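# Carry the tube rack from the next room's counter to the desk

## Task

Bring the rack of tubes from the counter in the adjoining room and set it on the desk. It must stand upright, with each tube seated all the way down in a hole. The rack and the tubes must never touch the floor, or the task fails. The connecting door swings shut on its own; a magnetic catch on the wall can keep it open. The robot must not tip over or finish leaning, or the task fails. Nothing may depend on the robot holding it at the end. Finally release the rack and back the robot away.

## Robot and tools

ROBOT. A Hello Robot Stretch 3 with one arm. It has a two-wheel base (0.33 m long, 0.34 m wide), a lift on a mast, and a telescoping arm that reaches out to the robot's right side. The base cannot slide sideways, so to move the gripper forward or back you drive the base. Turns pivot about the point between the drive wheels, 0.05 m behind the front edge. With the arm retracted and the wrist folded, the wrist extends up to 0.06 m past the right side, and a turn sweeps a circle of radius 0.28 m. An unfolded, level wrist reaches outside that circle. Cameras: head_camera and nav_camera ride on the head (aimed by head_pan_rad and head_tilt_rad); wrist_camera rides on the gripper.

FRAMES. Base frame: origin on the floor midway between the drive wheels, x forward, y left, z up. hand_pose is reported in this frame, at the point where closed fingertips meet. The odometry frame is the base frame at the start of the scene. Heading is positive to the left, from -3.142 to 3.142.

execute_actions. Argument actions: a list run in order; an empty list just returns the current state and images. Each action may hold robot, steps (1 to 450 control steps, 30 per second) and until. An action with only steps just waits. robot is one of: a single command; a queue (a list of up to 8 commands, plus {"pause_s": s} entries of up to 15 s, run one after another); or {"stop": true}, which brakes everything and clears the queue. A command may contain base, joints and contact_limits; base and joint motions in the same command begin together and keep running across later actions and while you think.
- base: exactly one key. translate_m is a relative drive in metres from where the base is when the command begins, forward positive, magnitude at most 1. rotate_rad is a relative turn in radians, left (counter-clockwise seen from above) positive, magnitude at most 3.2.
- joints: absolute targets by name; any joint left out keeps its previous goal. lift_m 0 to 1.1 m (arm height). arm_m 0 to 0.52 m (extension). wrist_yaw_rad -1.345 to 4.42 (0 points along the arm, positive swings toward the front, 3.0 is folded over the base). wrist_pitch_rad -1.57 to 0.451 (0 level, negative tips the fingers down). wrist_roll_rad -2.911 to 2.911 (0 has the fingers side by side, level). gripper_m -0.089 to 0.179, higher is wider; the real fingertip gap is smaller than the value by about 0.007 near closed and 0.025 fully open, and zero below 0.007. head_pan_rad -3.953 to 1.73 (0 forward, positive left, -1.57 looks along the arm). head_tilt_rad -1.53 to 0.419 (negative looks down).
- contact_limits: {"arm_m": e}, e a motor effort in percent (1 to 100) at which the arm motion halts with contact_stop; lower is gentler, too low halts at once. It applies until the next arm_m command.
- until: conditions that end the action early. {"robot": {"status": "ended"}} fires when nothing reads moving and no queue is running. Fields can be compared like {"lift_m": [">", 0.3]} or {"base_status": ["!=", "moving"]}, using =, !=, <, <=, >, >=. Joint readings and goals compare at three decimals, base translate/rotate values at four. {"any": {"status": "ended"}} fires when any one motion or the queue finishes. Never wait on a reading with "="; done means within tolerance.
An invalid action or out-of-range number rejects the whole call; nothing runs.

zoom_image: camera (head_camera, nav_camera or wrist_camera) and region [x0, y0, x1, y1] in pixels of that camera's last image, top-left origin, no larger than 504 by 504.

finished_scene: scene, the current scene number. Call it only after all motion has ended; it cannot be undone.

SPEED. Full base speed (0.30 m/s, 1.9 rad/s) needs the arm stowed: lift_m below 0.30, arm_m below 0.03, wrist_yaw_rad above 2.54. Otherwise 0.10 m/s and 0.63 rad/s.

GRIPPING. Close to a value below the object's width; lower squeezes harder, but a stall guard eases over-squeezing, so heavy or slick items may slip. To re-squeeze send a different value. To open, go at least 0.02 above the contact value. Readings and done do not prove a grasp; check the cameras.

WRIST SAFETY. Fold or unfold the wrist only with lift_m 0.32 to 0.95, wrist_pitch_rad -0.4, roll near 0; once folded the lift may drop to 0.25. With wrist_yaw_rad below -0.4 keep pitch at -0.5 or lower.

TIPPING. Pushing into something rigid with the gripper above about 0.45 m can tip the robot; raising the contact limit makes this worse, and a repeated push after a contact_stop is riskier. Do not drive while holding or pressing on something fixed. Snagging furniture, especially reversing, can tip it: undo the last move in small steps, free the gripper, and if still leaning lower lift_m to about 0.2.

RESULTS. base_status shows progress (distance moved of goal, from wheel counts). joint_goals, joint_status, measured_speeds (units per second), refusals, queue (idle, running, done, dropped, stopped) and queue_left. Status words: moving, done, off_target (stuck short, may still push), contact_stop (arm or lift pressed something and went slack), time_out, stopped, not_commanded, torque_fault (a wrist servo overloaded and went limp for 10 s, refusing goals). Lines starting refused:, dropped: or replaced: explain problems, counting from 0. on_its_own reports goals the robot changed, slack or off joints, loaded motors, and base tilt of 3 degrees or more. Also shown: lidar_m (12 sectors of 30 degrees, first straight ahead, counter-clockwise, plane 0.17 m high, blind to glass), wrist_depth_mm and head_depth_mm (7 by 7 median depths), base_odometry, turned_by_wheels, turned_by_imu, base_tilt in degrees (forward and right positive), and motor_effort in percent with a bracketed peak. One image per camera comes at the end of each call.

CAUTIONS. A new command overrides at once and discards an older queue. The robot keeps moving while you think. Loose objects may get nudged occasionally. Avoid drops, slams, hard hits and heavy pushing, and let everything settle before ending.

Each tool is called after "Call:" as name(argument=value, ...), one argument or row to a line, values as JSON.

## Session

Call:
execute_actions(
  actions=[],
)

Scene clock: 0.00 s.
robot.base_odometry: x=+0.000 y=+0.000 heading=+0.000 (m, m, rad; robot's odometry frame)
robot.turned_by_wheels: +0.000 (rad since the last result)
robot.turned_by_imu: +0.000 (rad since the last result)
robot.base_tilt: forward=+2.5 right=-0.6 (deg)
robot.lidar_m: 0.80 0.98 0.94 0.94 1.16 2.53 2.71 1.37 1.58 1.21 0.87 0.79
robot.head_depth_mm: 728 721 715 707 704 699 692 / 755 747 742 734 728 722 717 / 784 776 767 761 757 750 744 / 815 807 800 795 786 779 769 / 849 837 832 823 815 810 804 / 884 878 872 857 850 844 833 / 925 915 903 897 887 876 870
robot.base_status: not_commanded
robot.joint_positions: lift_m=+0.546 arm_m=-0.003 wrist_yaw_rad=+2.955 wrist_pitch_rad=-0.507 wrist_roll_rad=-0.007 gripper_m=+0.037 head_pan_rad=+0.012 head_tilt_rad=-0.024
robot.joint_goals: lift_m=+0.546 arm_m=-0.003 wrist_yaw_rad=+2.955 wrist_pitch_rad=-0.507 wrist_roll_rad=-0.007 gripper_m=+0.037 head_pan_rad=+0.012 head_tilt_rad=-0.024
robot.joint_status: lift_m=not_commanded arm_m=not_commanded wrist_yaw_rad=not_commanded wrist_pitch_rad=not_commanded wrist_roll_rad=not_commanded gripper_m=not_commanded head_pan_rad=not_commanded head_tilt_rad=not_commanded
robot.measured_speeds: translate_m=+0.000 rotate_rad=+0.000 lift_m=+0.000 arm_m=+0.000 wrist_yaw_rad=+0.000 wrist_pitch_rad=+0.000 wrist_roll_rad=+0.000 head_pan_rad=+0.000 head_tilt_rad=+0.000
robot: refusals=0 queue=idle queue_left=0
robot.motor_effort: left_wheel=+0 right_wheel=+0 lift_m=+26 arm_m=+1 wrist_yaw_rad=+0 wrist_pitch_rad=+10 wrist_roll_rad=+0 gripper_m=-1 head_pan_rad=+0 head_tilt_rad=+1 (%)
robot.hand_pose: x=+0.0183 y=+0.0665 z=+0.5394 quat_wxyz=(+0.240, +0.695, +0.114, +0.668) (m; robot's base frame)
robot.wrist_depth_mm: - - 958 902 860 835 776 / - - - - 961 910 877 / - - - - - - 948 / - - - - - - - / 885 879 920 888 907 894 894 / 770 741 - 765 789 749 755 / 680 676 652 670 668 670 681
pictures: head_camera (sideways: a quarter turn clockwise sets it upright), nav_camera (sideways: a quarter turn counterclockwise sets it upright), wrist_camera
Images, in order (width x height): head_camera 896x504, nav_camera 672x504, wrist_camera 644x364.

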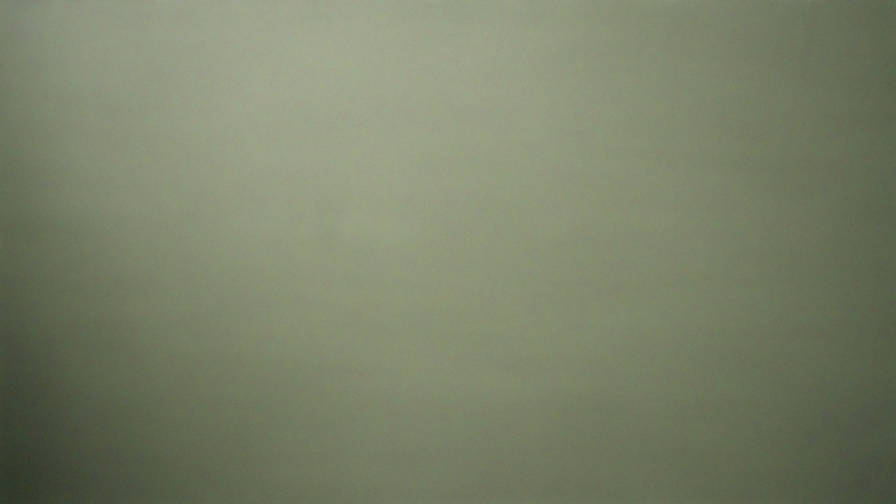

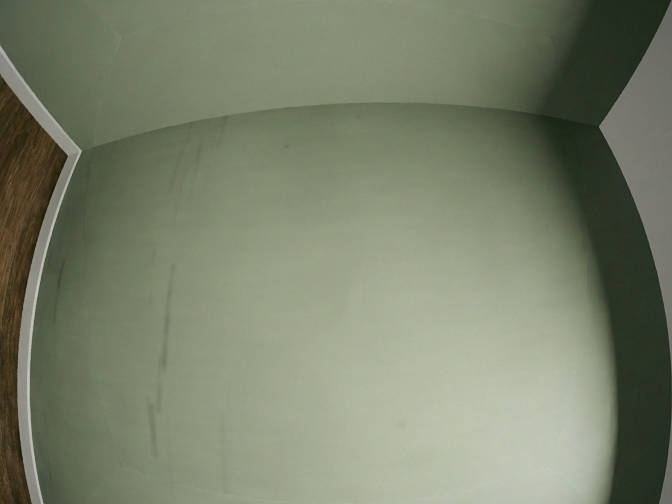

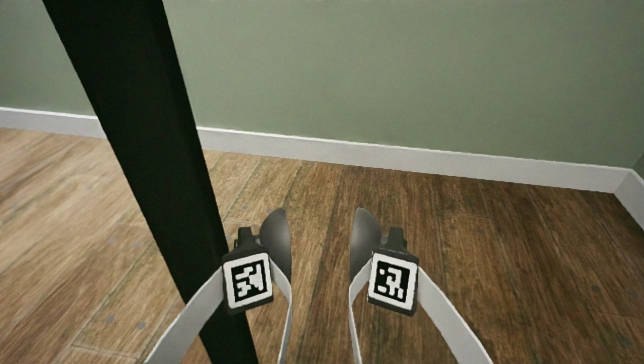

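Call:
execute_actions(
  actions=[
    {"robot":{"joints":{"head_pan_rad":-3.0,"head_tilt_rad":-0.4}},"steps":200,"until":{"robot":{"status":"ended"}}},
  ],
)

Call:
execute_actions(
  actions=[
    {"robot":{"joints":{"head_pan_rad":-1.6,"head_tilt_rad":-0.4}},"steps":200,"until":{"robot":{"status":"ended"}}},
  ],
)

Call:
execute_actions(
  actions=[
    {"robot":{"joints":{"head_pan_rad":1.7,"head_tilt_rad":-0.4}},"steps":200,"until":{"robot":{"status":"ended"}}},
  ],
)

Scene clock: 5.83 s.
robot.base_odometry: x=+0.000 y=+0.000 heading=+0.000 (m, m, rad; robot's odometry frame)
robot.turned_by_wheels: +0.000 (rad since the last result)
robot.turned_by_imu: -0.001 (rad since the last result)
robot.base_tilt: forward=+2.5 right=-0.6 (deg)
robot.lidar_m: 0.80 0.99 0.94 0.94 1.16 2.53 2.71 1.38 1.58 1.21 0.87 0.79
robot.head_depth_mm: 2580 2721 2811 3012 2635 1903 1513 / 2693 2813 2962 3129 2624 1905 1499 / 2853 2998 3135 3340 2558 1894 1484 / 2894 3024 3269 3424 2551 1887 1490 / 2472 2630 2842 2983 2534 1871 1467 / 2151 2286 2390 2529 2382 1857 1467 / 1895 1983 2090 2194 1309 1848 1425
robot.base_status: not_commanded
robot.joint_positions: lift_m=+0.546 arm_m=-0.003 wrist_yaw_rad=+2.955 wrist_pitch_rad=-0.507 wrist_roll_rad=-0.007 gripper_m=+0.037 head_pan_rad=-2.993 head_tilt_rad=-0.395
robot.joint_goals: lift_m=+0.546 arm_m=-0.003 wrist_yaw_rad=+2.955 wrist_pitch_rad=-0.507 wrist_roll_rad=-0.007 gripper_m=+0.037 head_pan_rad=-3.000 head_tilt_rad=-0.400
robot.joint_status: lift_m=not_commanded arm_m=not_commanded wrist_yaw_rad=not_commanded wrist_pitch_rad=not_commanded wrist_roll_rad=not_commanded gripper_m=not_commanded head_pan_rad=done head_tilt_rad=done
robot.measured_speeds: translate_m=+0.000 rotate_rad=+0.000 lift_m=+0.000 arm_m=+0.000 wrist_yaw_rad=+0.000 wrist_pitch_rad=+0.000 wrist_roll_rad=+0.000 head_pan_rad=+0.000 head_tilt_rad=+0.000
robot: refusals=0 queue=done queue_left=0
robot.motor_effort: left_wheel=+0(0) right_wheel=+0(0) lift_m=+26(26) arm_m=+0(0) wrist_yaw_rad=+0(0) wrist_pitch_rad=+9(9) wrist_roll_rad=+0(0) gripper_m=+0(0) head_pan_rad=-3(34) head_tilt_rad=-1(18) (%)
robot.hand_pose: x=+0.0183 y=+0.0665 z=+0.5394 quat_wxyz=(+0.240, +0.695, +0.114, +0.668) (m; robot's base frame)
robot.wrist_depth_mm: - - 936 907 855 826 767 / - - - - 947 888 840 / - - - - - - 930 / - - - - - - - / 896 878 929 914 902 885 880 / 779 764 - 765 786 762 756 / 666 663 648 670 664 679 660
pictures: head_camera (sideways: a quarter turn clockwise sets it upright), nav_camera (sideways: a quarter turn counterclockwise sets it upright), wrist_camera
Images, in order (width x height): head_camera 896x504, nav_camera 672x504, wrist_camera 644x364.

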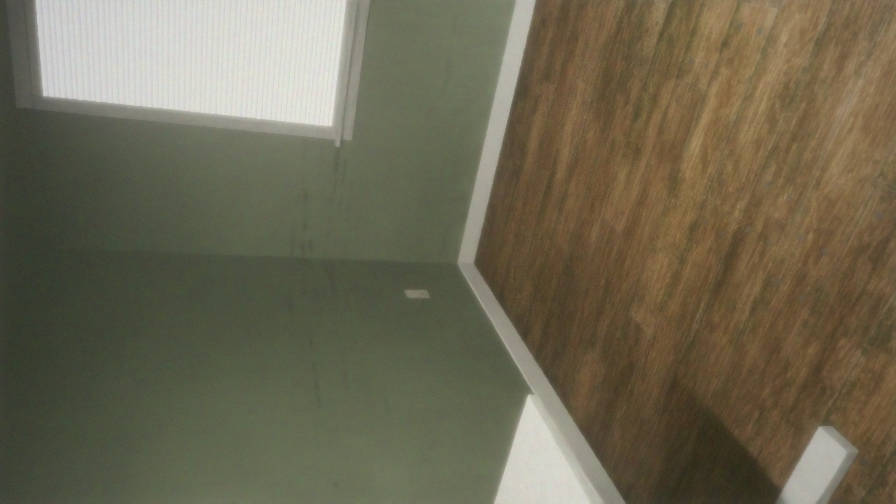

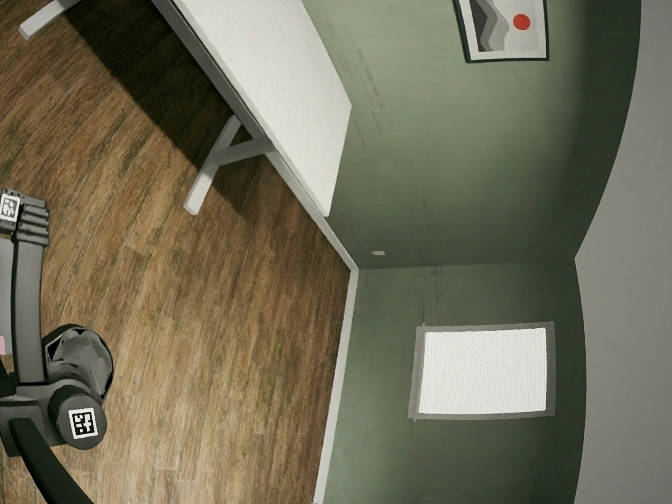

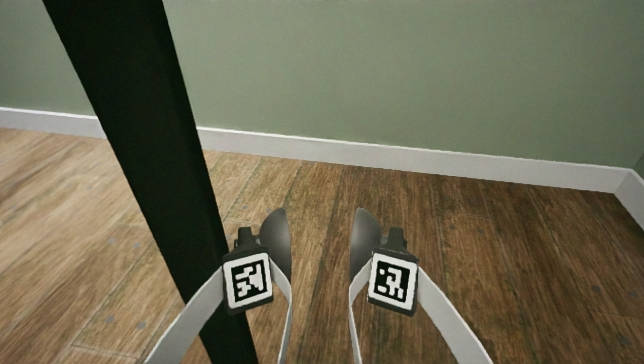

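Scene clock: 7.10 s.
robot.base_odometry: x=+0.000 y=+0.000 heading=+0.000 (m, m, rad; robot's odometry frame)
robot.turned_by_wheels: +0.000 (rad since the last result)
robot.turned_by_imu: +0.000 (rad since the last result)
robot.base_tilt: forward=+2.4 right=-0.5 (deg)
robot.lidar_m: 0.80 0.98 0.94 0.95 1.17 2.53 2.72 1.38 1.58 1.21 0.87 0.79
robot.head_depth_mm: 1306 1374 1459 1522 1171 960 1499 / 1346 1424 1498 1579 1159 1702 1494 / 1391 1467 1562 1614 1154 1743 1488 / 1432 1509 1615 1666 1138 1753 1473 / 1478 1569 1665 1747 1128 1681 1439 / 1385 1470 1546 1630 1115 1725 1467 / 1166 1217 1275 1334 1368 1470 1411
robot.base_status: not_commanded
robot.joint_positions: lift_m=+0.546 arm_m=-0.003 wrist_yaw_rad=+2.955 wrist_pitch_rad=-0.507 wrist_roll_rad=-0.007 gripper_m=+0.037 head_pan_rad=-1.607 head_tilt_rad=-0.395
robot.joint_goals: lift_m=+0.546 arm_m=-0.003 wrist_yaw_rad=+2.955 wrist_pitch_rad=-0.507 wrist_roll_rad=-0.007 gripper_m=+0.037 head_pan_rad=-1.600 head_tilt_rad=-0.400
robot.joint_status: lift_m=not_commanded arm_m=not_commanded wrist_yaw_rad=not_commanded wrist_pitch_rad=not_commanded wrist_roll_rad=not_commanded gripper_m=not_commanded head_pan_rad=done head_tilt_rad=done
robot.measured_speeds: translate_m=+0.000 rotate_rad=+0.000 lift_m=+0.000 arm_m=+0.000 wrist_yaw_rad=+0.000 wrist_pitch_rad=+0.000 wrist_roll_rad=+0.000 head_pan_rad=+0.000 head_tilt_rad=+0.000
robot: refusals=0 queue=done queue_left=0
robot.motor_effort: left_wheel=+0(0) right_wheel=+0(0) lift_m=+26(26) arm_m=+0(0) wrist_yaw_rad=-1(0) wrist_pitch_rad=+9(9) wrist_roll_rad=+0(0) gripper_m=+0(1) head_pan_rad=+3(36) head_tilt_rad=-2(3) (%)
robot.hand_pose: x=+0.0183 y=+0.0665 z=+0.5394 quat_wxyz=(+0.240, +0.695, +0.114, +0.668) (m; robot's base frame)
robot.wrist_depth_mm: - - 951 895 879 824 792 / - - - - 947 880 826 / - - - - - - 932 / - - - - - - - / 892 900 942 904 901 882 897 / 771 774 - 754 777 753 772 / 670 656 644 681 669 671 673
pictures: head_camera (sideways: a quarter turn clockwise sets it upright), nav_camera (sideways: a quarter turn counterclockwise sets it upright), wrist_camera
Images, in order (width x height): head_camera 896x504, nav_camera 672x504, wrist_camera 644x364.

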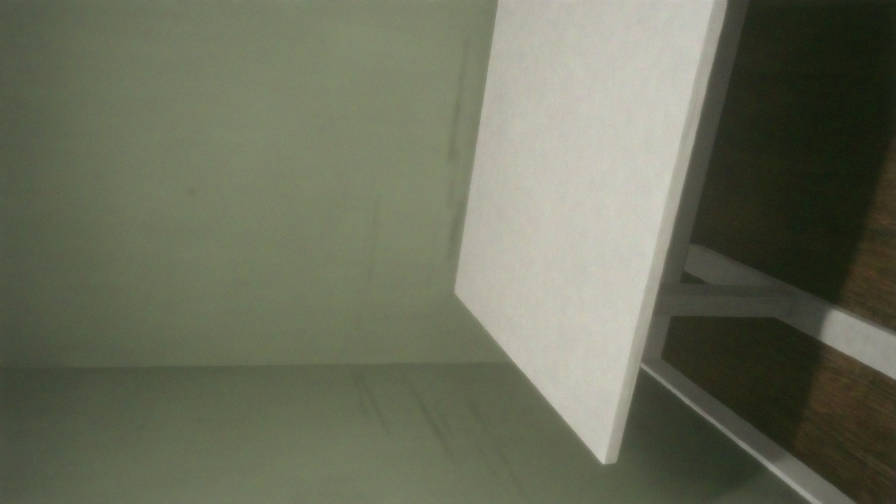

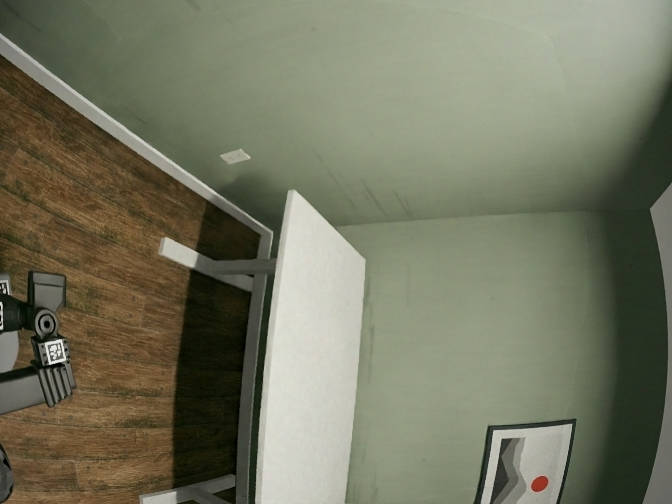

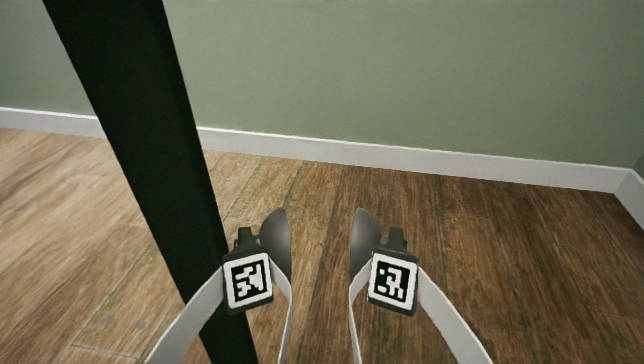

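Scene clock: 9.20 s.
robot.base_odometry: x=+0.000 y=+0.000 heading=+0.000 (m, m, rad; robot's odometry frame)
robot.turned_by_wheels: +0.000 (rad since the last result)
robot.turned_by_imu: -0.001 (rad since the last result)
robot.base_tilt: forward=+2.5 right=-0.5 (deg)
robot.lidar_m: 0.80 0.98 0.94 0.95 1.16 2.53 2.71 1.38 1.58 1.21 0.87 0.79
robot.head_depth_mm: 769 808 848 893 951 1010 1079 / 805 845 890 941 1000 1070 1145 / 842 885 940 999 1061 1137 1221 / 881 933 988 1057 1127 1213 1303 / 926 982 1045 1120 1205 1299 1385 / 975 1039 1112 1193 1292 1396 1448 / 1038 1102 1180 1273 1378 1490 1472
robot.base_status: not_commanded
robot.joint_positions: lift_m=+0.546 arm_m=-0.003 wrist_yaw_rad=+2.955 wrist_pitch_rad=-0.507 wrist_roll_rad=-0.007 gripper_m=+0.037 head_pan_rad=+1.693 head_tilt_rad=-0.395
robot.joint_goals: lift_m=+0.546 arm_m=-0.003 wrist_yaw_rad=+2.955 wrist_pitch_rad=-0.507 wrist_roll_rad=-0.007 gripper_m=+0.037 head_pan_rad=+1.700 head_tilt_rad=-0.400
robot.joint_status: lift_m=not_commanded arm_m=not_commanded wrist_yaw_rad=not_commanded wrist_pitch_rad=not_commanded wrist_roll_rad=not_commanded gripper_m=not_commanded head_pan_rad=done head_tilt_rad=done
robot.measured_speeds: translate_m=+0.000 rotate_rad=+0.000 lift_m=+0.000 arm_m=+0.000 wrist_yaw_rad=+0.000 wrist_pitch_rad=+0.000 wrist_roll_rad=+0.000 head_pan_rad=+0.000 head_tilt_rad=+0.000
robot: refusals=0 queue=done queue_left=0
robot.motor_effort: left_wheel=+0(0) right_wheel=+0(0) lift_m=+26(26) arm_m=+0(1) wrist_yaw_rad=+0(0) wrist_pitch_rad=+9(9) wrist_roll_rad=+0(0) gripper_m=+0(0) head_pan_rad=+3(36) head_tilt_rad=-1(1) (%)
robot.hand_pose: x=+0.0183 y=+0.0665 z=+0.5394 quat_wxyz=(+0.240, +0.695, +0.114, +0.668) (m; robot's base frame)
robot.wrist_depth_mm: - - 937 895 851 838 769 / - - - - 939 877 863 / - - - - - - 940 / - - - - - - - / 893 904 907 881 911 887 879 / 772 773 - 759 771 764 764 / 674 668 650 668 671 665 673
pictures: head_camera (sideways: a quarter turn clockwise sets it upright), nav_camera (sideways: a quarter turn counterclockwise sets it upright), wrist_camera
Images, in order (width x height): head_camera 896x504, nav_camera 672x504, wrist_camera 644x364.

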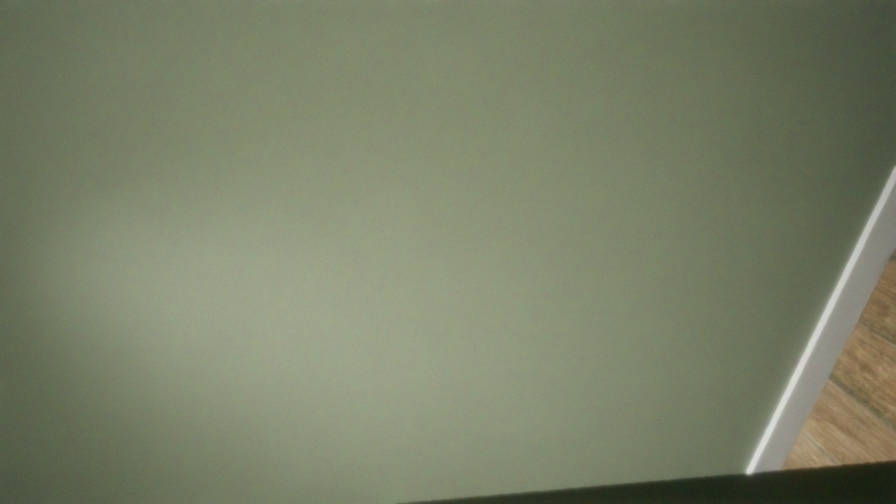

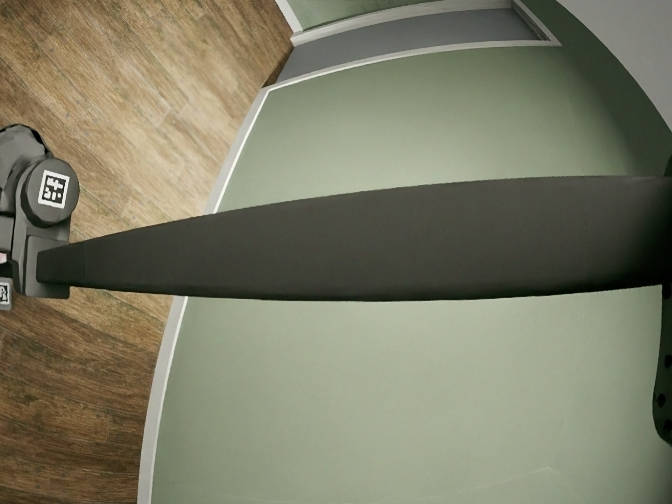

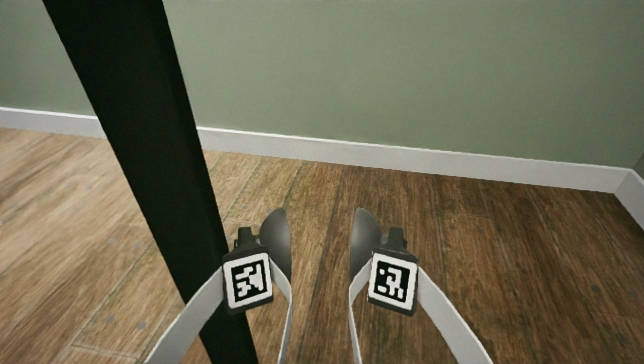

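Call:
execute_actions(
  actions="[{\"robot\":[{\"joints\":{\"lift_m\":0.25,\"wrist_yaw_rad\":3.0,\"wrist_pitch_rad\":-0.4,\"head_pan_rad\":-0.7,\"head_tilt_rad\":-0.3}},{\"base\":{\"rotate_rad\":2.88}}]},\"steps\":400,\"until\":{\"robot\":{\"status\":\"ended\"}}}]",
)


Call:
execute_actions(
  actions=[
    {"robot":[{"joints":{"lift_m":0.25,"wrist_yaw_rad":3.0,"wrist_pitch_rad":-0.4,"head_pan_rad":-0.7,"head_tilt_rad":-0.3}},{"base":{"rotate_rad":2.88}}],"steps":400,"until":{"robot":{"status":"ended"}}},
  ],
)

Scene clock: 21.60 s.
robot.base_odometry: x=+0.000 y=+0.000 heading=+2.880 (m, m, rad; robot's odometry frame)
robot.turned_by_wheels: +2.880 (rad since the last result)
robot.turned_by_imu: +2.881 (rad since the last result)
robot.base_tilt: forward=+2.5 right=-0.4 (deg)
robot.lidar_m: 2.97 2.07 1.37 1.23 1.04 0.81 0.79 0.84 0.96 0.94 1.01 1.47
robot.head_depth_mm: 996 1020 1048 1075 1105 1138 1172 / 1099 1138 1164 1199 1238 1278 1322 / 1233 1270 1320 1355 1408 1455 1481 / 1404 1451 1504 1571 1640 1696 1614 / 1625 1695 1779 1866 1954 1926 1594 / 1977 2192 2326 2462 2547 2049 1588 / 2413 2640 2775 2988 2941 2055 1585
robot.base_status: done (rotate_rad +2.8798 of +2.8800)
robot.joint_positions: lift_m=+0.250 arm_m=-0.003 wrist_yaw_rad=+2.999 wrist_pitch_rad=-0.421 wrist_roll_rad=-0.007 gripper_m=+0.037 head_pan_rad=-0.693 head_tilt_rad=-0.310
robot.joint_goals: lift_m=+0.250 arm_m=-0.003 wrist_yaw_rad=+3.000 wrist_pitch_rad=-0.400 wrist_roll_rad=-0.007 gripper_m=+0.037 head_pan_rad=-0.700 head_tilt_rad=-0.300
robot.joint_status: lift_m=done arm_m=not_commanded wrist_yaw_rad=done wrist_pitch_rad=done wrist_roll_rad=not_commanded gripper_m=not_commanded head_pan_rad=done head_tilt_rad=done
robot.measured_speeds: translate_m=+0.000 rotate_rad=+0.000 lift_m=+0.000 arm_m=+0.000 wrist_yaw_rad=+0.000 wrist_pitch_rad=+0.000 wrist_roll_rad=+0.000 head_pan_rad=+0.000 head_tilt_rad=+0.000
robot: refusals=0 queue=done queue_left=0
robot.motor_effort: left_wheel=-4(13) right_wheel=+2(9) lift_m=+22(28) arm_m=+0(0) wrist_yaw_rad=+1(4) wrist_pitch_rad=+13(14) wrist_roll_rad=+0(0) gripper_m=+0(0) head_pan_rad=-3(35) head_tilt_rad=+4(11) (%)
robot.hand_pose: x=+0.0107 y=+0.0796 z=+0.2622 quat_wxyz=(+0.197, +0.698, +0.099, +0.682) (m; robot's base frame)
robot.wrist_depth_mm: 971 - - - - - - / 951 - - - - - - / 885 914 929 939 940 917 918 / 687 690 697 695 693 699 691 / 561 561 - 562 567 567 565 / 473 483 - - 480 468 470 / - - - - 405 404 406
pictures: head_camera (sideways: a quarter turn clockwise sets it upright), nav_camera (sideways: a quarter turn counterclockwise sets it upright), wrist_camera
Images, in order (width x height): head_camera 896x504, nav_camera 672x504, wrist_camera 644x364.

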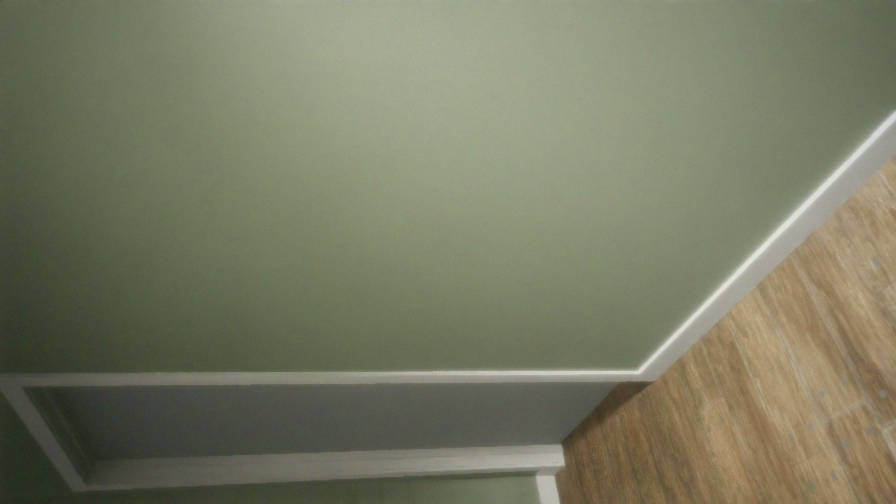

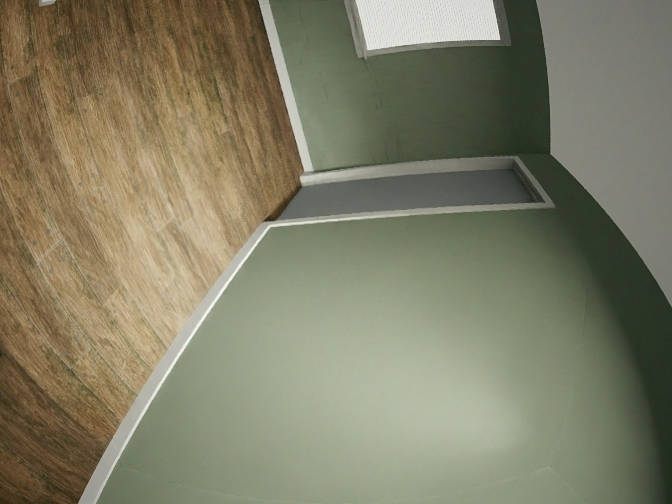

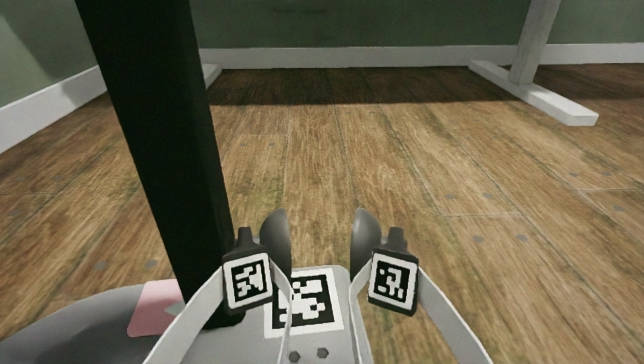

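Call:
execute_actions(
  actions=[
    {"robot":[{"base":{"translate_m":1.0},"joints":{"head_pan_rad":-1.57,"head_tilt_rad":-0.5}},{"base":{"translate_m":1.0}}],"steps":400,"until":{"robot":{"status":"ended"}}},
  ],
)

Scene clock: 33.90 s.
robot.base_odometry: x=-1.932 y=+0.518 heading=+2.880 (m, m, rad; robot's odometry frame)
robot.turned_by_wheels: +0.000 (rad since the last result)
robot.turned_by_imu: +0.005 (rad since the last result)
robot.base_tilt: forward=+2.4 right=-0.5 (deg)
robot.lidar_m: 0.99 1.06 1.43 1.40 1.49 1.50 2.77 1.46 1.14 1.11 1.28 1.01
robot.head_depth_mm: 914 987 1069 1161 1276 1414 1393 / 917 994 1067 1165 1278 1430 1377 / 984 1051 1099 1199 1312 1428 1367 / 1006 1085 1172 1287 1408 1550 1364 / 1016 1092 1183 1300 1421 1557 1362 / 1021 1099 1195 1301 1432 1553 1352 / 1027 1112 1203 1320 1453 1585 1340
robot.base_status: done (translate_m +1.0000 of +1.0000)
robot.joint_positions: lift_m=+0.250 arm_m=-0.003 wrist_yaw_rad=+2.999 wrist_pitch_rad=-0.420 wrist_roll_rad=-0.007 gripper_m=+0.037 head_pan_rad=-1.563 head_tilt_rad=-0.494
robot.joint_goals: lift_m=+0.250 arm_m=-0.003 wrist_yaw_rad=+3.000 wrist_pitch_rad=-0.400 wrist_roll_rad=-0.007 gripper_m=+0.037 head_pan_rad=-1.570 head_tilt_rad=-0.500
robot.joint_status: lift_m=done arm_m=not_commanded wrist_yaw_rad=done wrist_pitch_rad=done wrist_roll_rad=not_commanded gripper_m=not_commanded head_pan_rad=done head_tilt_rad=done
robot.measured_speeds: translate_m=+0.000 rotate_rad=+0.000 lift_m=+0.000 arm_m=+0.000 wrist_yaw_rad=+0.000 wrist_pitch_rad=+0.000 wrist_roll_rad=+0.000 head_pan_rad=+0.000 head_tilt_rad=+0.000
robot: refusals=0 queue=done queue_left=0
robot.motor_effort: left_wheel=-4(11) right_wheel=+3(7) lift_m=+22(22) arm_m=+0(0) wrist_yaw_rad=+0(1) wrist_pitch_rad=+12(13) wrist_roll_rad=+0(0) gripper_m=+0(1) head_pan_rad=-3(36) head_tilt_rad=-2(14) (%)
robot.hand_pose: x=+0.0106 y=+0.0797 z=+0.2624 quat_wxyz=(+0.196, +0.698, +0.099, +0.682) (m; robot's base frame)
robot.wrist_depth_mm: - - - - - - - / - - - - - - - / 930 924 921 926 923 908 923 / 693 699 705 715 703 705 687 / 572 562 - 562 565 563 558 / 471 487 - - 489 466 465 / - - - - 403 402 405
pictures: head_camera (sideways: a quarter turn clockwise sets it upright), nav_camera (sideways: a quarter turn counterclockwise sets it upright), wrist_camera
Images, in order (width x height): head_camera 896x504, nav_camera 672x504, wrist_camera 644x364.

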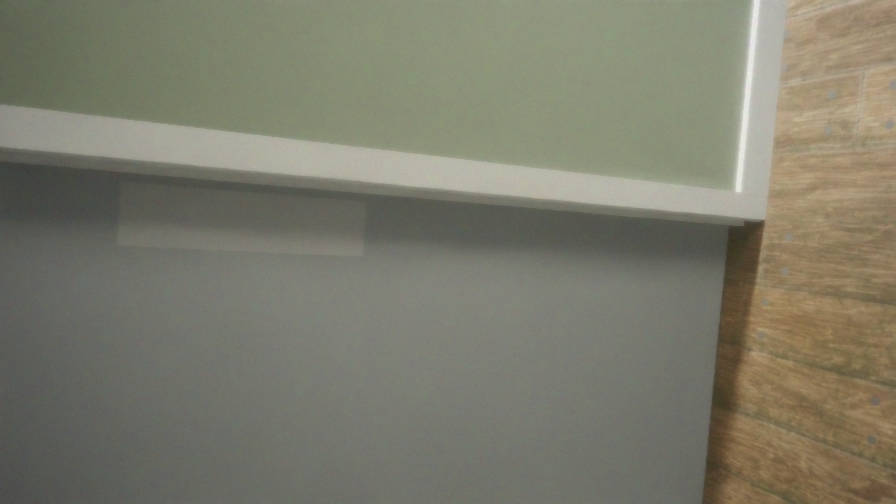

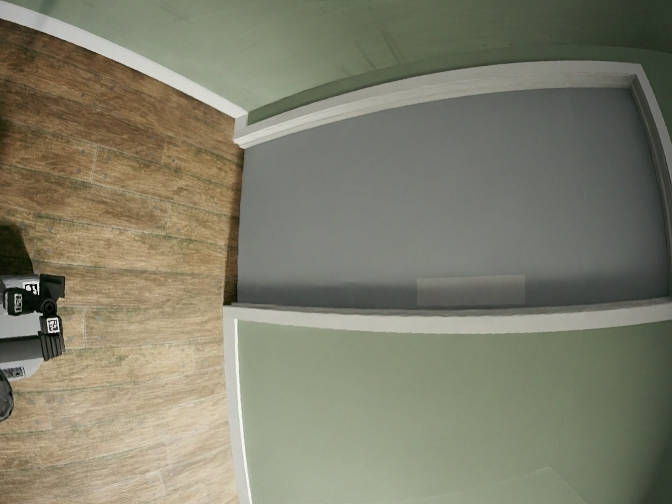

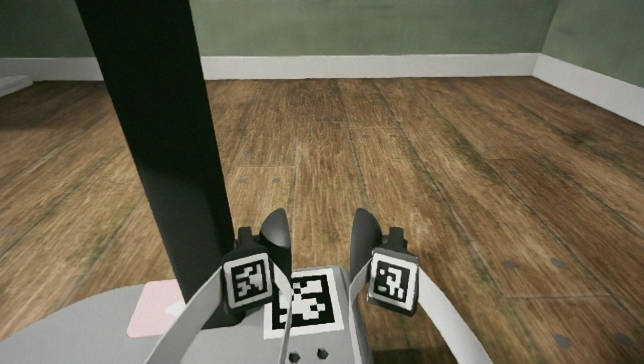

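Call:
execute_actions(
  actions=[
    {"robot":[{"base":{"translate_m":0.32},"joints":{"head_pan_rad":0,"head_tilt_rad":-0.7}},{"base":{"rotate_rad":-1.575}},{"base":{"translate_m":0.8}}],"steps":450,"until":{"robot":{"status":"ended"}}},
  ],
)

Scene clock: 49.83 s.
robot.base_odometry: x=-2.031 y=+1.372 heading=+1.305 (m, m, rad; robot's odometry frame)
robot.turned_by_wheels: -1.575 (rad since the last result)
robot.turned_by_imu: -1.574 (rad since the last result)
robot.base_tilt: forward=+2.5 right=-0.3 (deg)
robot.lidar_m: 0.44 0.47 0.56 0.59 0.64 0.95 2.16 2.32 3.21 1.00 0.56 0.45
robot.head_depth_mm: 328 364 408 466 541 647 800 / 330 368 413 470 549 658 816 / 333 369 417 476 555 667 840 / 335 373 421 481 564 680 854 / 339 377 424 487 571 691 872 / 342 379 430 493 579 698 889 / 345 384 434 500 586 715 911
robot.base_status: done (translate_m +0.8000 of +0.8000)
robot.joint_positions: lift_m=+0.250 arm_m=-0.003 wrist_yaw_rad=+2.999 wrist_pitch_rad=-0.420 wrist_roll_rad=-0.007 gripper_m=+0.037 head_pan_rad=-0.007 head_tilt_rad=-0.693
robot.joint_goals: lift_m=+0.250 arm_m=-0.003 wrist_yaw_rad=+3.000 wrist_pitch_rad=-0.400 wrist_roll_rad=-0.007 gripper_m=+0.037 head_pan_rad=+0.000 head_tilt_rad=-0.700
robot.joint_status: lift_m=done arm_m=not_commanded wrist_yaw_rad=done wrist_pitch_rad=done wrist_roll_rad=not_commanded gripper_m=not_commanded head_pan_rad=done head_tilt_rad=done
robot.measured_speeds: translate_m=+0.000 rotate_rad=+0.000 lift_m=+0.000 arm_m=+0.000 wrist_yaw_rad=+0.000 wrist_pitch_rad=+0.000 wrist_roll_rad=+0.000 head_pan_rad=+0.000 head_tilt_rad=+0.000
robot: refusals=0 queue=done queue_left=0
robot.motor_effort: left_wheel=+4(15) right_wheel=-2(7) lift_m=+22(22) arm_m=+0(0) wrist_yaw_rad=+1(1) wrist_pitch_rad=+12(13) wrist_roll_rad=+0(0) gripper_m=+0(1) head_pan_rad=+3(36) head_tilt_rad=-3(17) (%)
robot.hand_pose: x=+0.0106 y=+0.0797 z=+0.2624 quat_wxyz=(+0.196, +0.698, +0.099, +0.682) (m; robot's base frame)
robot.wrist_depth_mm: 557 - 576 566 568 562 437 / 614 - 612 625 629 604 462 / 656 672 672 670 683 607 491 / 684 691 684 697 695 594 509 / 569 556 - 562 582 564 511 / 475 486 - - 491 470 471 / - - - - 400 401 403
pictures: head_camera (sideways: a quarter turn clockwise sets it upright), nav_camera (sideways: a quarter turn counterclockwise sets it upright), wrist_camera
Images, in order (width x height): head_camera 896x504, nav_camera 672x504, wrist_camera 644x364.

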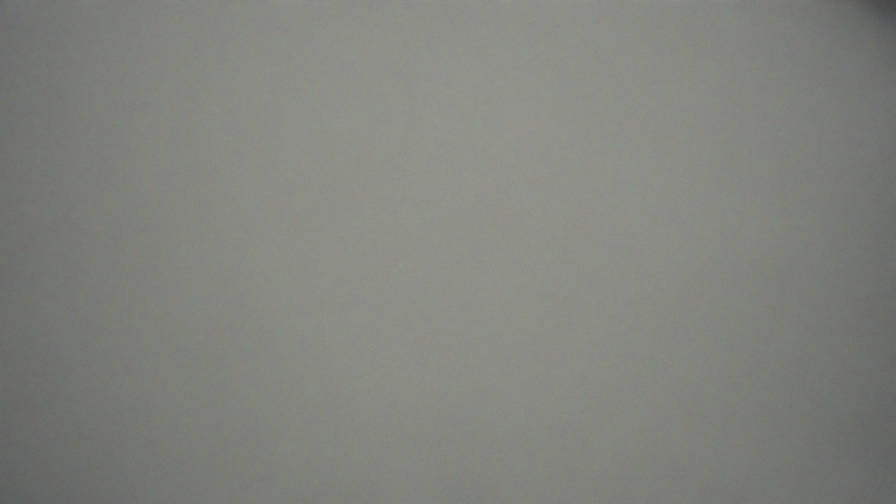

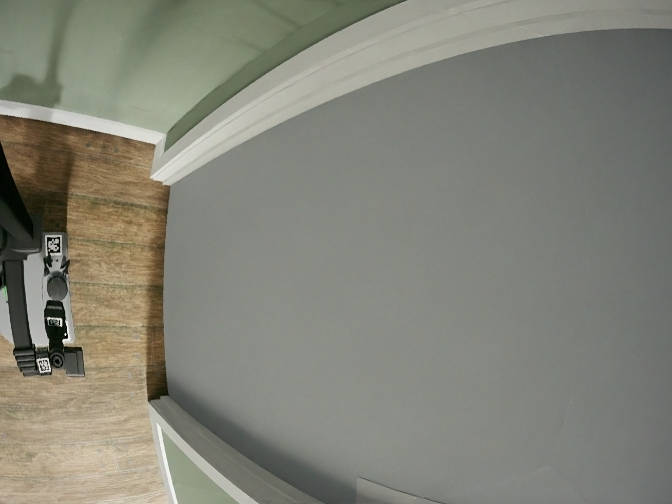

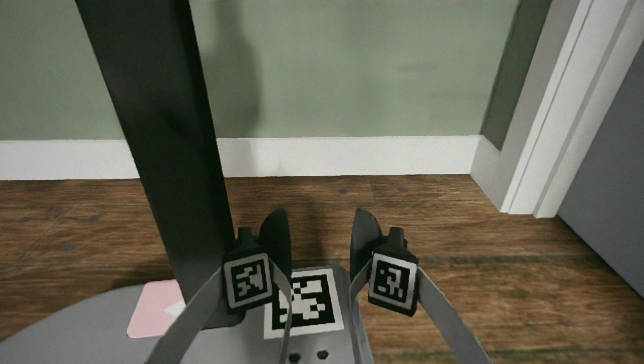

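Call:
execute_actions(
  actions=[
    {"robot":[{"base":{"translate_m":0.33},"joints":{"head_pan_rad":0.3,"head_tilt_rad":-0.7}},{"joints":{"lift_m":0.32}},{"base":{"translate_m":0.55}}],"steps":450,"until":{"robot":{"status":"ended"}}},
  ],
)

Scene clock: 65.83 s.
robot.base_odometry: x=-1.800 y=+2.221 heading=+1.306 (m, m, rad; robot's odometry frame)
robot.turned_by_wheels: +0.001 (rad since the last result)
robot.turned_by_imu: -0.167 (rad since the last result)
robot.base_tilt: forward=+2.5 right=-0.5 (deg)
robot.lidar_m: - - 0.15 0.19 0.58 0.76 1.84 2.60 3.38 0.29 0.15 -
robot.head_depth_mm: - - - - - - - / - - - - - - - / - - - - - - - / - - - - - - - / - - - - - - - / - - - - - - - / - - - - - - -
robot.base_status: off_target (translate_m +0.5498 of +0.5500)
robot.joint_positions: lift_m=+0.320 arm_m=-0.003 wrist_yaw_rad=+3.001 wrist_pitch_rad=-0.418 wrist_roll_rad=-0.006 gripper_m=+0.037 head_pan_rad=+0.318 head_tilt_rad=-0.701
robot.joint_goals: lift_m=+0.320 arm_m=-0.003 wrist_yaw_rad=+3.000 wrist_pitch_rad=-0.400 wrist_roll_rad=-0.006 gripper_m=+0.037 head_pan_rad=+0.300 head_tilt_rad=-0.700
robot.joint_status: lift_m=done arm_m=not_commanded wrist_yaw_rad=done wrist_pitch_rad=done wrist_roll_rad=not_commanded gripper_m=not_commanded head_pan_rad=done head_tilt_rad=done
robot.measured_speeds: translate_m=+0.000 rotate_rad=+0.000 lift_m=+0.000 arm_m=+0.000 wrist_yaw_rad=+0.000 wrist_pitch_rad=+0.000 wrist_roll_rad=+0.000 head_pan_rad=+0.000 head_tilt_rad=+0.000
robot: refusals=0 queue=done queue_left=0
robot.on_its_own: left_wheel is at rest, and its effort (+66) is outside its rest range (-18 to +18)
robot.motor_effort: left_wheel=+66(100) right_wheel=+6(59) lift_m=+26(32) arm_m=+1(0) wrist_yaw_rad=-1(17) wrist_pitch_rad=+11(13) wrist_roll_rad=-1(1) gripper_m=+1(0) head_pan_rad=-7(22) head_tilt_rad=+1(2) (%)
robot.hand_pose: x=+0.0103 y=+0.0800 z=+0.3326 quat_wxyz=(+0.195, +0.698, +0.099, +0.682) (m; robot's base frame)
robot.wrist_depth_mm: 483 - 459 339 142 90 66 / 525 - 440 365 147 92 68 / 569 576 602 399 152 94 68 / 605 634 662 438 158 96 70 / 632 649 - 495 151 99 71 / 548 553 - 515 140 101 72 / 481 489 - - 195 99 73
pictures: head_camera (sideways: a quarter turn clockwise sets it upright), nav_camera (sideways: a quarter turn counterclockwise sets it upright), wrist_camera
Images, in order (width x height): head_camera 896x504, nav_camera 672x504, wrist_camera 644x364.

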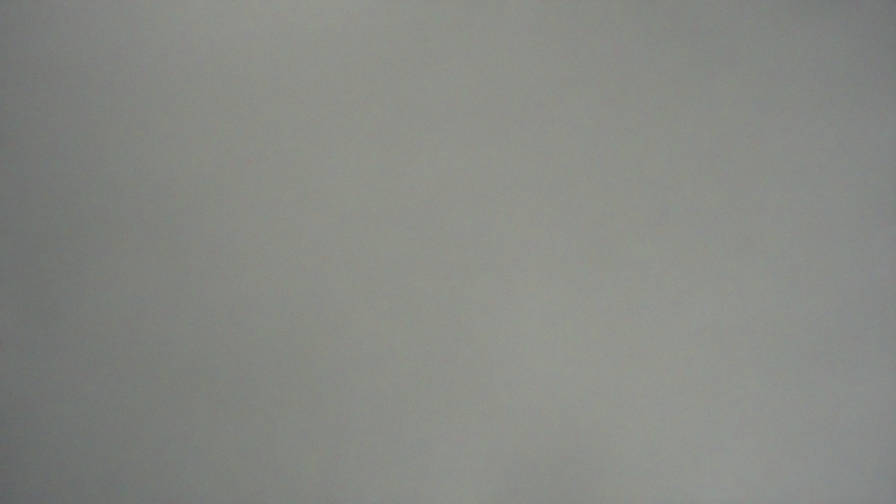

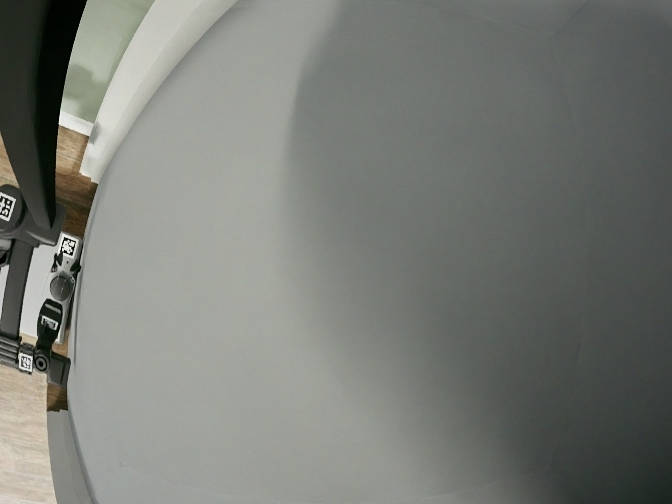

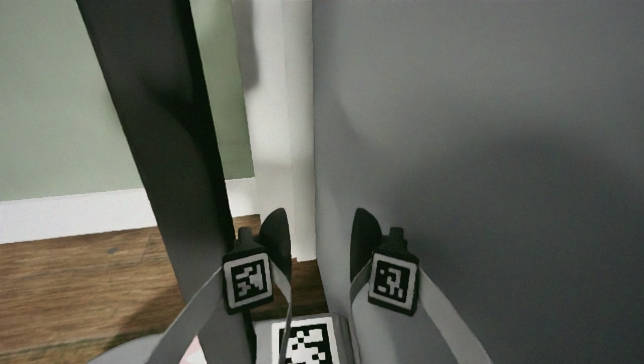

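Call:
execute_actions(
  actions=[
    {"robot":[{"base":{"translate_m":-0.5},"joints":{"head_pan_rad":0,"head_tilt_rad":-0.3}}],"steps":450,"until":{"robot":{"status":"ended"}}},
  ],
)

Scene clock: 79.93 s.
robot.base_odometry: x=-1.931 y=+1.739 heading=+1.305 (m, m, rad; robot's odometry frame)
robot.turned_by_wheels: -0.001 (rad since the last result)
robot.turned_by_imu: -0.006 (rad since the last result)
robot.base_tilt: forward=+2.5 right=-0.7 (deg)
robot.lidar_m: 0.55 0.57 0.57 0.54 0.55 0.72 1.72 2.09 2.27 2.38 0.69 0.58
robot.head_depth_mm: 461 483 506 534 564 599 637 / 458 478 502 530 559 592 632 / 453 474 498 525 553 584 621 / 448 471 493 519 548 580 615 / 445 465 489 515 541 573 607 / 441 461 485 509 537 566 602 / 438 458 480 504 532 560 595
robot.base_status: done (translate_m -0.5000 of -0.5000)
robot.joint_positions: lift_m=+0.320 arm_m=-0.003 wrist_yaw_rad=+3.001 wrist_pitch_rad=-0.418 wrist_roll_rad=-0.006 gripper_m=+0.037 head_pan_rad=+0.007 head_tilt_rad=-0.310
robot.joint_goals: lift_m=+0.320 arm_m=-0.003 wrist_yaw_rad=+3.000 wrist_pitch_rad=-0.400 wrist_roll_rad=-0.006 gripper_m=+0.037 head_pan_rad=+0.000 head_tilt_rad=-0.300
robot.joint_status: lift_m=done arm_m=not_commanded wrist_yaw_rad=done wrist_pitch_rad=done wrist_roll_rad=not_commanded gripper_m=not_commanded head_pan_rad=done head_tilt_rad=done
robot.measured_speeds: translate_m=+0.000 rotate_rad=+0.000 lift_m=+0.000 arm_m=+0.000 wrist_yaw_rad=+0.000 wrist_pitch_rad=+0.000 wrist_roll_rad=+0.000 head_pan_rad=+0.000 head_tilt_rad=+0.000
robot: refusals=0 queue=done queue_left=0
robot.motor_effort: left_wheel=+1(65) right_wheel=+0(7) lift_m=+26(26) arm_m=+0(0) wrist_yaw_rad=+0(1) wrist_pitch_rad=+11(12) wrist_roll_rad=-1(1) gripper_m=-1(1) head_pan_rad=-3(21) head_tilt_rad=+3(23) (%)
robot.hand_pose: x=+0.0103 y=+0.0800 z=+0.3326 quat_wxyz=(+0.195, +0.698, +0.099, +0.682) (m; robot's base frame)
robot.wrist_depth_mm: 457 - 504 526 543 567 468 / 499 - 540 568 602 606 490 / 537 549 591 623 656 650 533 / 575 602 649 692 704 659 560 / 617 633 - 675 682 641 582 / 551 550 - 547 568 552 543 / 483 494 - - 475 476 471
pictures: head_camera (sideways: a quarter turn clockwise sets it upright), nav_camera (sideways: a quarter turn counterclockwise sets it upright), wrist_camera
Images, in order (width x height): head_camera 896x504, nav_camera 672x504, wrist_camera 644x364.

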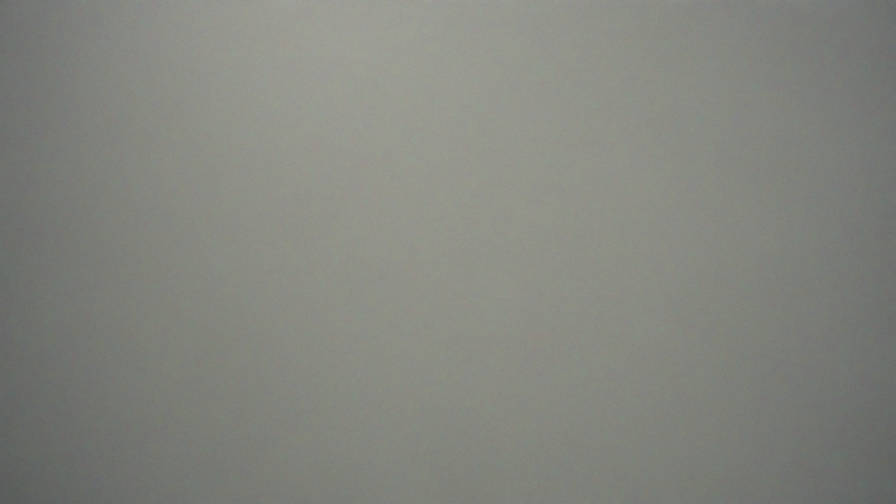

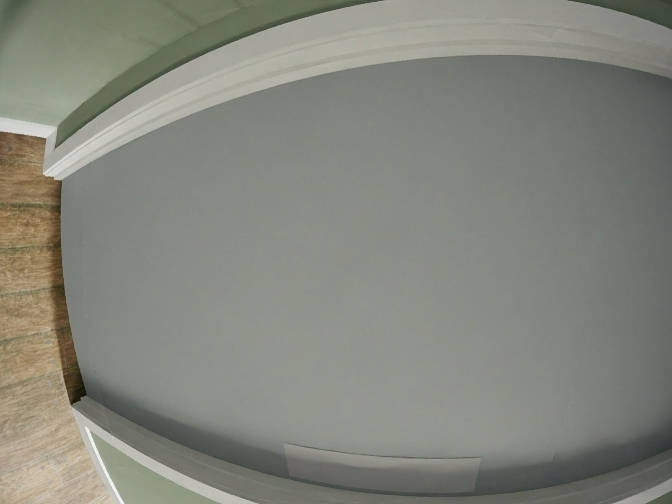

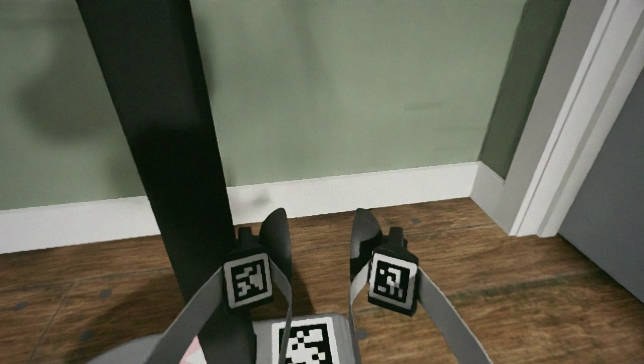

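Call:
execute_actions(
  actions=[
    {"robot":[{"joints":{"lift_m":0.25}},{"base":{"rotate_rad":0.47}},{"base":{"translate_m":-0.6}},{"base":{"rotate_rad":-0.27}},{"base":{"translate_m":0.6}}],"steps":450,"until":{"robot":{"status":"ended"}}},
  ],
)

Scene clock: 99.10 s.
robot.base_odometry: x=-1.770 y=+1.750 heading=+1.505 (m, m, rad; robot's odometry frame)
robot.turned_by_wheels: +0.200 (rad since the last result)
robot.turned_by_imu: +0.196 (rad since the last result)
robot.base_tilt: forward=+2.5 right=-0.5 (deg)
robot.lidar_m: 0.51 0.56 0.69 0.69 0.75 1.15 2.09 2.19 3.09 1.11 0.54 0.52
robot.head_depth_mm: 400 416 434 456 480 505 534 / 403 423 440 462 486 514 542 / 408 426 446 468 492 520 550 / 412 432 452 476 499 526 558 / 417 436 458 481 507 536 567 / 423 443 463 487 514 543 577 / 428 448 470 495 521 551 585
robot.base_status: done (translate_m +0.6000 of +0.6000)
robot.joint_positions: lift_m=+0.250 arm_m=-0.003 wrist_yaw_rad=+3.001 wrist_pitch_rad=-0.418 wrist_roll_rad=-0.006 gripper_m=+0.037 head_pan_rad=+0.007 head_tilt_rad=-0.309
robot.joint_goals: lift_m=+0.250 arm_m=-0.003 wrist_yaw_rad=+3.000 wrist_pitch_rad=-0.400 wrist_roll_rad=-0.006 gripper_m=+0.037 head_pan_rad=+0.000 head_tilt_rad=-0.300
robot.joint_status: lift_m=done arm_m=not_commanded wrist_yaw_rad=done wrist_pitch_rad=done wrist_roll_rad=not_commanded gripper_m=not_commanded head_pan_rad=done head_tilt_rad=done
robot.measured_speeds: translate_m=+0.000 rotate_rad=+0.000 lift_m=+0.000 arm_m=+0.000 wrist_yaw_rad=+0.000 wrist_pitch_rad=+0.000 wrist_roll_rad=+0.000 head_pan_rad=+0.000 head_tilt_rad=+0.000
robot: refusals=0 queue=done queue_left=0
robot.motor_effort: left_wheel=+4(16) right_wheel=-2(8) lift_m=+22(26) arm_m=+0(0) wrist_yaw_rad=+0(1) wrist_pitch_rad=+11(11) wrist_roll_rad=-1(1) gripper_m=+0(1) head_pan_rad=-3(3) head_tilt_rad=+3(4) (%)
robot.hand_pose: x=+0.0103 y=+0.0800 z=+0.2628 quat_wxyz=(+0.195, +0.698, +0.099, +0.682) (m; robot's base frame)
robot.wrist_depth_mm: 662 - 659 645 648 640 522 / 714 - 714 715 712 688 547 / 769 775 751 753 752 737 585 / 701 697 691 706 693 671 597 / 563 569 - 560 571 554 550 / 471 483 - - 481 464 467 / - - - - 401 404 405
pictures: head_camera (sideways: a quarter turn clockwise sets it upright), nav_camera (sideways: a quarter turn counterclockwise sets it upright), wrist_camera
Images, in order (width x height): head_camera 896x504, nav_camera 672x504, wrist_camera 644x364.

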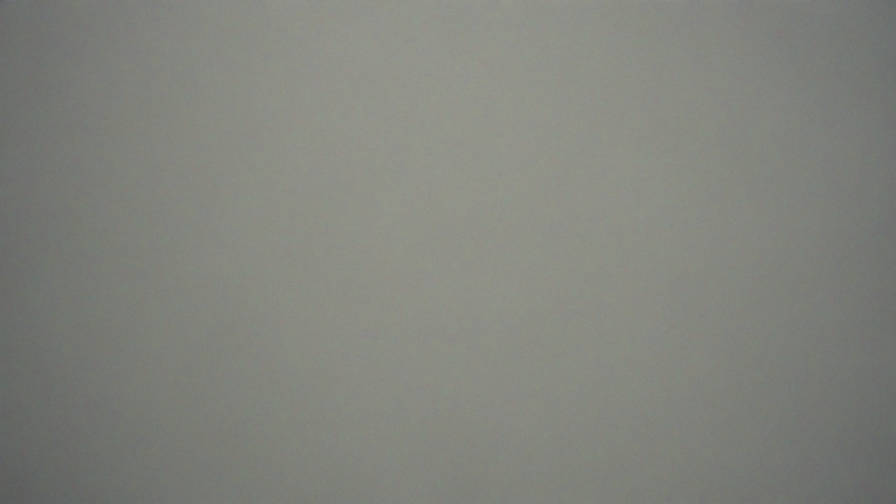

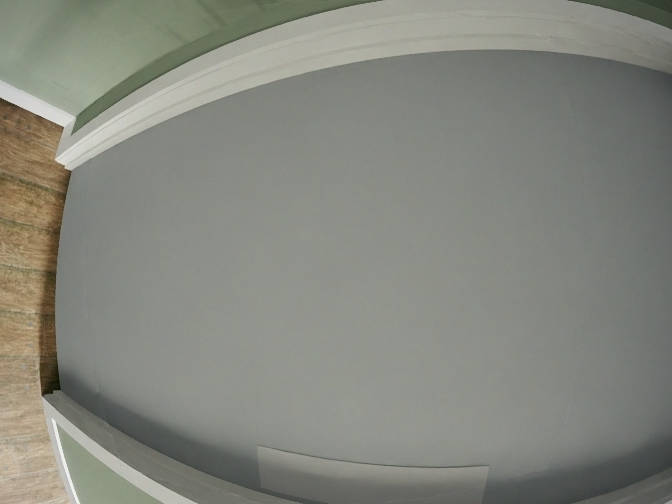

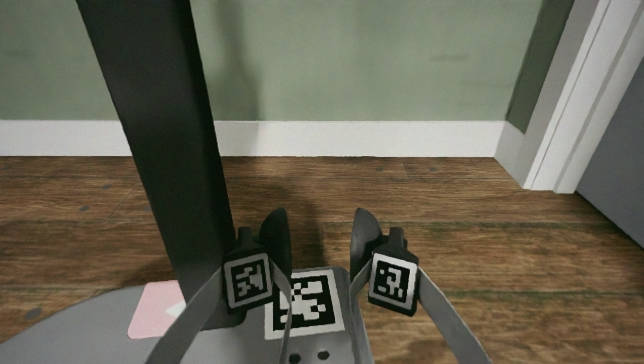

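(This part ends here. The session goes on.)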